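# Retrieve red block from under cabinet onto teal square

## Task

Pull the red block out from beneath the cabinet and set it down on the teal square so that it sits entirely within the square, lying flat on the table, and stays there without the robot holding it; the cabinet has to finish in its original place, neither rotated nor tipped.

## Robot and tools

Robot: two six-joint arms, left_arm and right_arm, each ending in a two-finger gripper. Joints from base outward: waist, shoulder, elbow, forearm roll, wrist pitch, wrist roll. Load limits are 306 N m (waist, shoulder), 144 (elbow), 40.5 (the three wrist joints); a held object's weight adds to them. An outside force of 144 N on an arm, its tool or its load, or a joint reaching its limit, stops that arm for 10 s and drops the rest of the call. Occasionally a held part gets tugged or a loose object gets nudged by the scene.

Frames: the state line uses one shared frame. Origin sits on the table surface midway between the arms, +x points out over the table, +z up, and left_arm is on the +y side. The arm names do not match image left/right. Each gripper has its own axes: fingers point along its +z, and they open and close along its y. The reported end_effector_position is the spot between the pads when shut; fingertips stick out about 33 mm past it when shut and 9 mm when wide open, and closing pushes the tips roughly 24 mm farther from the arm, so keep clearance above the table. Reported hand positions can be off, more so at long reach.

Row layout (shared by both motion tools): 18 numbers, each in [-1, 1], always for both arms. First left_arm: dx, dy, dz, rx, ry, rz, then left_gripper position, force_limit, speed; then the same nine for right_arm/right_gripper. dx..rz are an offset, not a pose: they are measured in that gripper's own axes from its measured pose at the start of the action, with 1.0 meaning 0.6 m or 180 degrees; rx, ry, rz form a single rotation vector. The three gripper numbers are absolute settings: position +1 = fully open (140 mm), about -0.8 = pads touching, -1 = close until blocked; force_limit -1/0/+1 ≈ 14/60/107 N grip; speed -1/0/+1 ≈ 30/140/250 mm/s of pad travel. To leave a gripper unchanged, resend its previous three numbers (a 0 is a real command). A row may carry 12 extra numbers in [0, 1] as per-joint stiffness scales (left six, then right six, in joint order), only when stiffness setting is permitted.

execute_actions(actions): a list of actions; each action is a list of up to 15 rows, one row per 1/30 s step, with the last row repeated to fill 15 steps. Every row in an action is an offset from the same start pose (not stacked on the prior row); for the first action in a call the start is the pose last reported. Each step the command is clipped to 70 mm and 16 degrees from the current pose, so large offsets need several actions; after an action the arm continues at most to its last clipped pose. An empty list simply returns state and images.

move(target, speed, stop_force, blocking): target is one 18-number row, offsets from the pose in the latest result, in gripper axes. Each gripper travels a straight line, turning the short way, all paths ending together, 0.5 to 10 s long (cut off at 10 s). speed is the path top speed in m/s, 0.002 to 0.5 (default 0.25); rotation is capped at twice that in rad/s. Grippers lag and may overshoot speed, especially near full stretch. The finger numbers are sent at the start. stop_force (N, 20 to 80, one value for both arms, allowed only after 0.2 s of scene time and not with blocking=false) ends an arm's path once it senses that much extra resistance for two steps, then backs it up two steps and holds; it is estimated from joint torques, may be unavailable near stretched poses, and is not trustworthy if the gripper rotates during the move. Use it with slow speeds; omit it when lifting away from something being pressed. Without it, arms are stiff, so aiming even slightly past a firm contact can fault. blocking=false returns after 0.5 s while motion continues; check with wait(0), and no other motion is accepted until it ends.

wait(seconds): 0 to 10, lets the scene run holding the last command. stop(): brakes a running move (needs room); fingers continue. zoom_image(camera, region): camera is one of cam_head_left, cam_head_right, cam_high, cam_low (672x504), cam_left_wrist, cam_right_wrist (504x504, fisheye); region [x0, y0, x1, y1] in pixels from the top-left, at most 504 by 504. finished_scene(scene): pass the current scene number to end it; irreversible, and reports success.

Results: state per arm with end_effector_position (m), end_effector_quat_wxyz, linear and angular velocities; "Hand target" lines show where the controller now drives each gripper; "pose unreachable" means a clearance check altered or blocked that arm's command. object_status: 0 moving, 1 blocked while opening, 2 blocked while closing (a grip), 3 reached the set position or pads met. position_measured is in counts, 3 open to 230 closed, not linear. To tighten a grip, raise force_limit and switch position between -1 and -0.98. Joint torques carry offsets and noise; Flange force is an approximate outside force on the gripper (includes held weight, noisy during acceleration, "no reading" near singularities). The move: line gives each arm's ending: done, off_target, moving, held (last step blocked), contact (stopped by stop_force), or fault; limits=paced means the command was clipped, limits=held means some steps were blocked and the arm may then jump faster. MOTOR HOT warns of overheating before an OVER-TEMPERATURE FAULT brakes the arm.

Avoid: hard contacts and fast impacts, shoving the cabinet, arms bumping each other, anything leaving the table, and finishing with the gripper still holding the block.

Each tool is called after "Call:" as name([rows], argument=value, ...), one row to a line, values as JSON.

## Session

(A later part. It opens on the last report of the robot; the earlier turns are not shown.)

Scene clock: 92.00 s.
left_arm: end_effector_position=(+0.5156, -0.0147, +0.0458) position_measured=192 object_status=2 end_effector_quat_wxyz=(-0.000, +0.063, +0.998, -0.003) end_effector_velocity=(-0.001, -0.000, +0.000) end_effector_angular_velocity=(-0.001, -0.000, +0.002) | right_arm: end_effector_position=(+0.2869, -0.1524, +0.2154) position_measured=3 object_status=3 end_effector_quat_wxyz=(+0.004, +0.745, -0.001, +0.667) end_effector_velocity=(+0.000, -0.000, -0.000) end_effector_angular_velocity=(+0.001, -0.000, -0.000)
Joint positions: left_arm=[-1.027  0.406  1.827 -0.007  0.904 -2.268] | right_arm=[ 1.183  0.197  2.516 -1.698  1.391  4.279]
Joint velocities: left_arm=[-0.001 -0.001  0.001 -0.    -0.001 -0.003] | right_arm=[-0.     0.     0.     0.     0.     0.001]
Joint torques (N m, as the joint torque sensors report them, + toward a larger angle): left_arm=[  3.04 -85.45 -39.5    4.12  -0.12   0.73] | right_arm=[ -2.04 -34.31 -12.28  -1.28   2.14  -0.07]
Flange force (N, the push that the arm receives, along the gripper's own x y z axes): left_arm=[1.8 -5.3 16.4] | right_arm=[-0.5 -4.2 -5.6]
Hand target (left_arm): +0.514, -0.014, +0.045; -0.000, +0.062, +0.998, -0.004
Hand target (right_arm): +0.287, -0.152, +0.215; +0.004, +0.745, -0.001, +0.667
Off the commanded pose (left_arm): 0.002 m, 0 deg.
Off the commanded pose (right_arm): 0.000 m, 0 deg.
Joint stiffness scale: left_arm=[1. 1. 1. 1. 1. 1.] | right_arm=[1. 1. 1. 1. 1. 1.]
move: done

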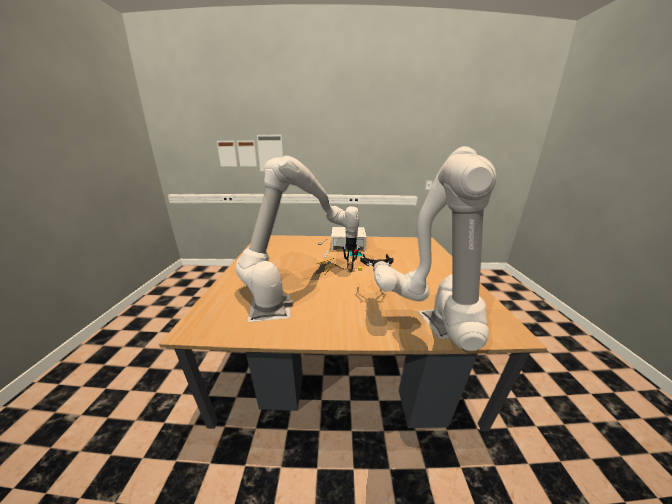

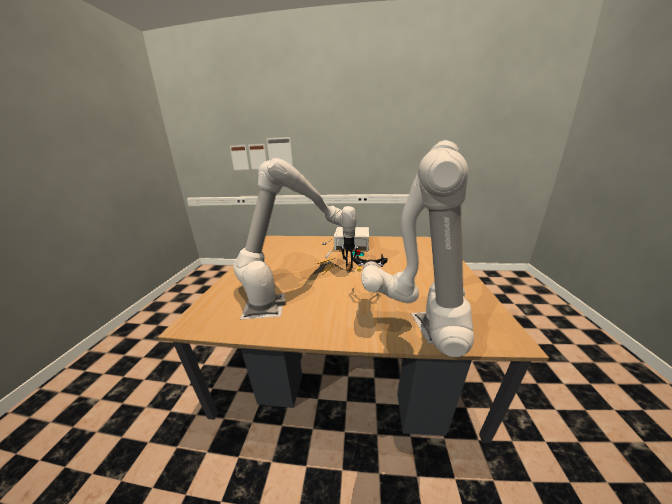

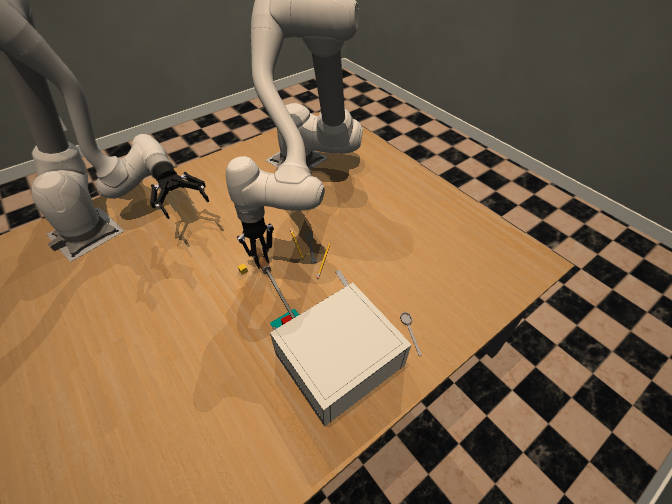

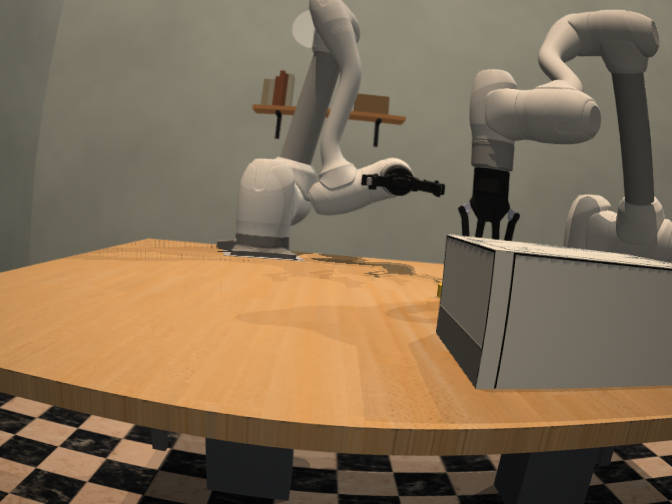

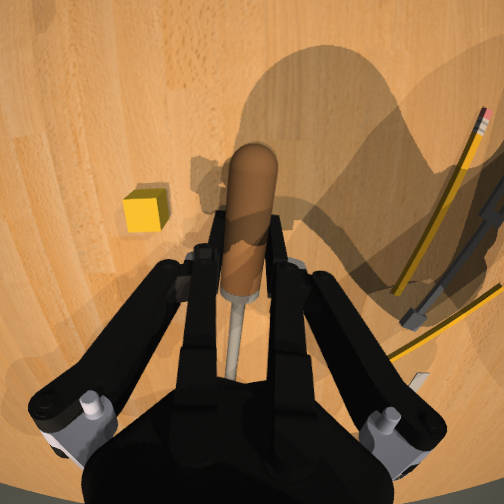

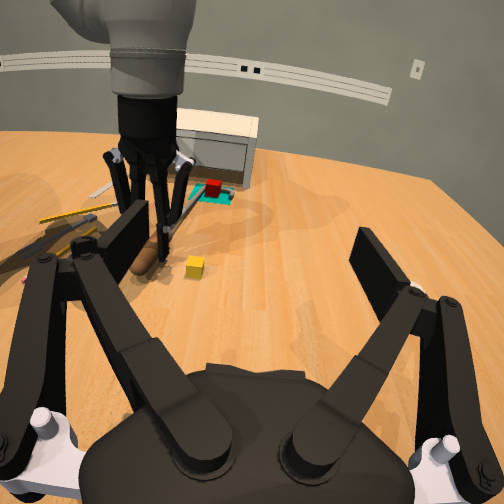

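Centered. Back off, set the hook down, release.

Call:
move(target=[-0.022,0.012,0.015,0,0,0,-1,1,-0.4,0,0,0,0,0,0,1,0,0], speed=0.03)

Call:
execute_actions([
  [[0,0,0,0,0,0,-0.15,0,-0.3,0,0,0,0,0,0,1,0,0]],
])

Call:
zoom_image(camera="cam_right_wrist", region=[100, 150, 280, 290])

Scene clock: 96.47 s.
left_arm: end_effector_position=(+0.5266, -0.0081, +0.0375) position_measured=192 object_status=2 end_effector_quat_wxyz=(-0.002, +0.063, +0.998, -0.002) end_effector_velocity=(+0.001, -0.000, +0.001) end_effector_angular_velocity=(-0.001, -0.001, -0.000) | right_arm: end_effector_position=(+0.2869, -0.1524, +0.2154) position_measured=3 object_status=3 end_effector_quat_wxyz=(+0.004, +0.745, -0.001, +0.667) end_effector_velocity=(+0.000, +0.000, -0.000) end_effector_angular_velocity=(+0.000, +0.000, -0.000)
Joint positions: left_arm=[-1.009  0.421  1.823 -0.007  0.897 -2.25 ] | right_arm=[ 1.183  0.197  2.516 -1.698  1.391  4.279]
Joint velocities: left_arm=[ 0.001  0.    -0.002 -0.    -0.     0.001] | right_arm=[-0.  0. -0.  0.  0.  0.]
Joint torques (N m, as the joint torque sensors report them, + toward a larger angle): left_arm=[  0.49 -73.28 -32.73   4.32  -0.72  -0.15] | right_arm=[ -4.21 -32.76 -13.25  -1.31   2.28  -0.11]
Flange force (N, the push that the arm receives, along the gripper's own x y z axes): left_arm=[2.0 0.5 -2.7] | right_arm=[2.0 -1.9 -12.1]
Hand target (left_arm): +0.530, -0.009, +0.037; -0.000, +0.063, +0.998, -0.003
Hand target (right_arm): +0.287, -0.152, +0.215; +0.004, +0.745, -0.001, +0.667
Off the commanded pose (left_arm): 0.003 m, 0 deg.
Off the commanded pose (right_arm): 0.000 m, 0 deg.
Joint stiffness scale: left_arm=[1. 1. 1. 1. 1. 1.] | right_arm=[1. 1. 1. 1. 1. 1.]
move: done

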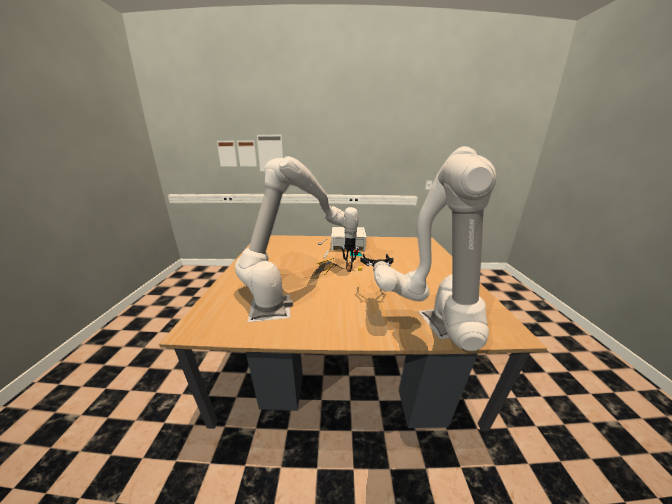

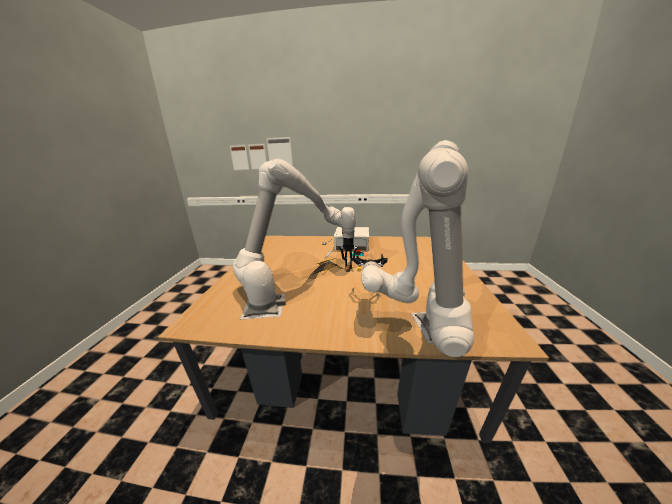

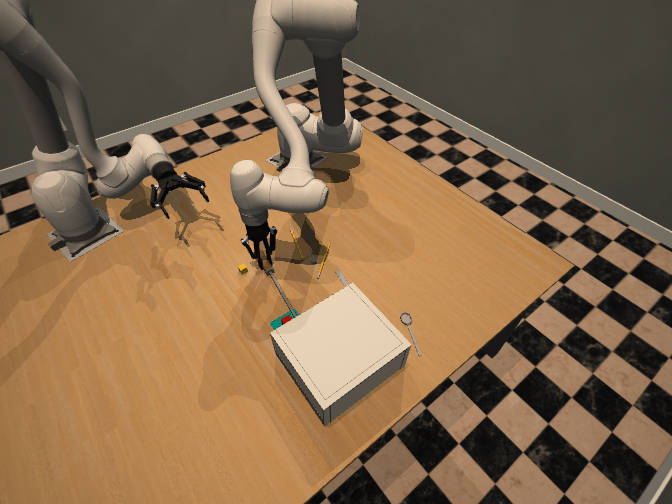

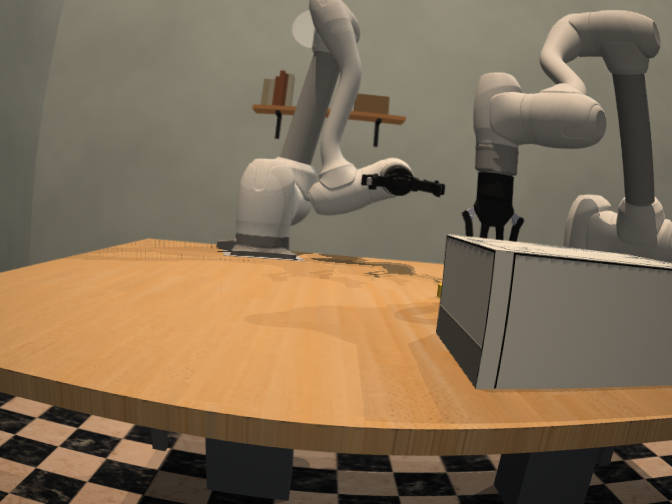

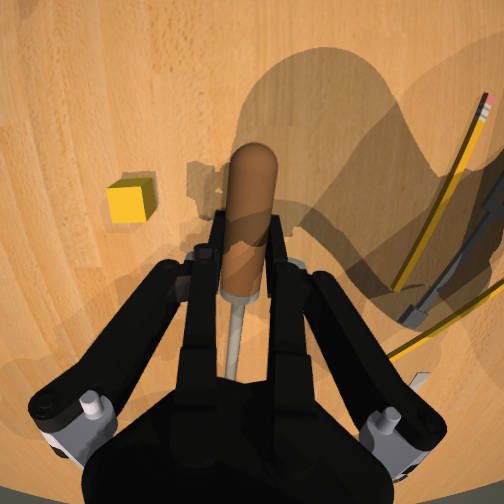

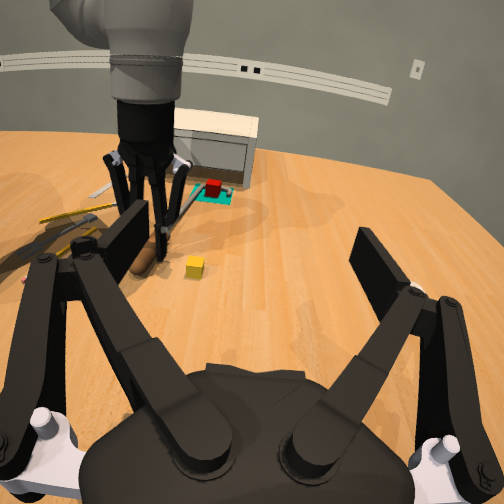

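Scene clock: 96.97 s.
left_arm: end_effector_position=(+0.5266, -0.0081, +0.0375) position_measured=148 object_status=3 end_effector_quat_wxyz=(-0.002, +0.063, +0.998, -0.002) end_effector_velocity=(+0.000, +0.000, +0.000) end_effector_angular_velocity=(+0.001, -0.001, -0.001) | right_arm: end_effector_position=(+0.2869, -0.1524, +0.2154) position_measured=3 object_status=3 end_effector_quat_wxyz=(+0.004, +0.745, -0.001, +0.667) end_effector_velocity=(-0.000, -0.000, -0.000) end_effector_angular_velocity=(+0.000, +0.000, -0.000)
Joint positions: left_arm=[-1.009  0.42   1.823 -0.007  0.897 -2.25 ] | right_arm=[ 1.183  0.197  2.516 -1.698  1.391  4.279]
Joint velocities: left_arm=[-0.    -0.    -0.     0.001  0.     0.   ] | right_arm=[-0.    -0.     0.001 -0.    -0.     0.001]
Joint torques (N m, as the joint torque sensors report them, + toward a larger angle): left_arm=[  0.52 -82.71 -35.2    4.03  -0.34   0.28] | right_arm=[ -2.61 -33.52 -13.09  -1.25   2.27  -0.07]
Flange force (N, the push that the arm receives, along the gripper's own x y z axes): left_arm=[-3.4 -3.9 9.4] | right_arm=[0.9 -2.0 -7.3]
Hand target (left_arm): +0.527, -0.008, +0.037; -0.002, +0.063, +0.998, -0.002
Hand target (right_arm): +0.287, -0.152, +0.215; +0.004, +0.745, -0.001, +0.667
Off the commanded pose (left_arm): 0.000 m, 0 deg.
Off the commanded pose (right_arm): 0.000 m, 0 deg.
Joint stiffness scale: left_arm=[1. 1. 1. 1. 1. 1.] | right_arm=[1. 1. 1. 1. 1. 1.]

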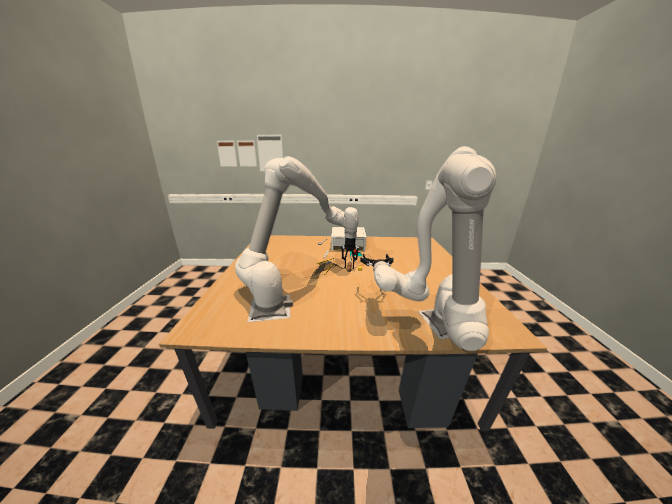

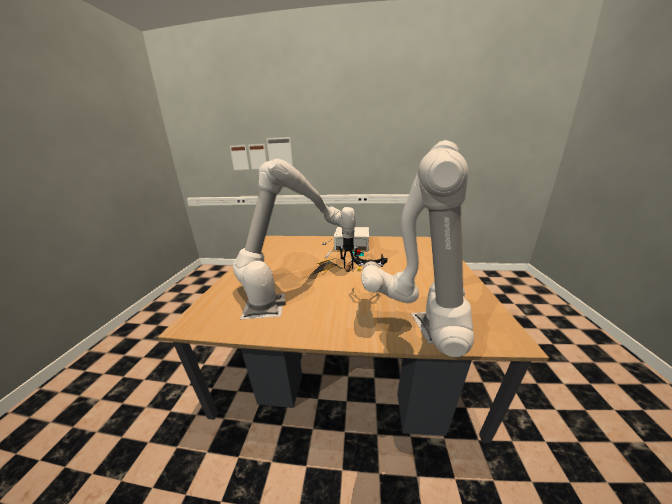

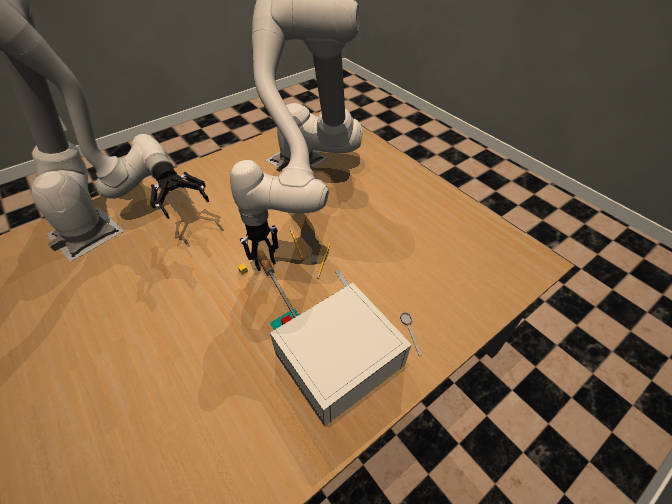

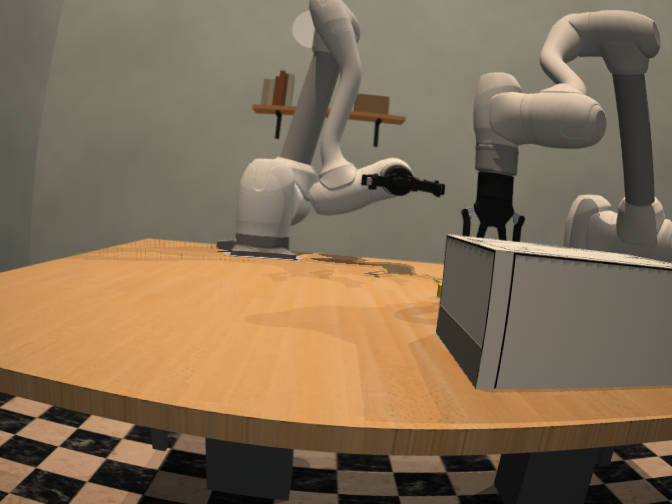

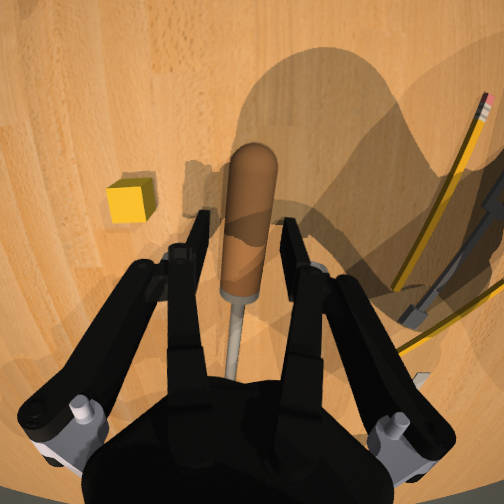

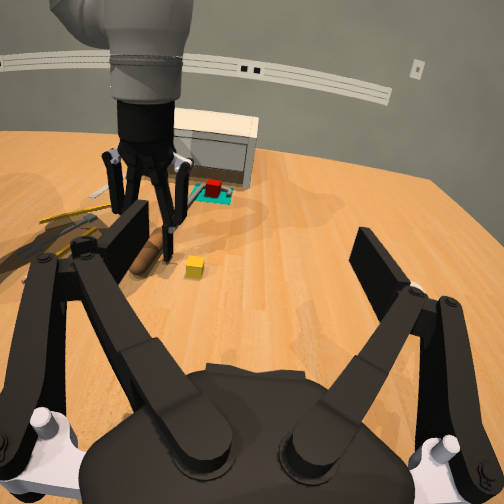

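Region (100, 150, 280, 290) of cam_right_wrist's 504x504 image, scaled by 2.800, with more detail than that image has.

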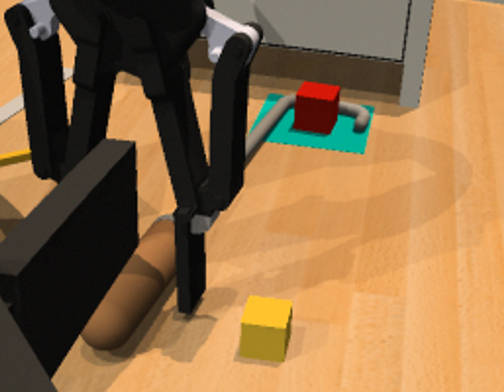

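Call:
finished_scene(scene=2)

The scene is finished: the task was done.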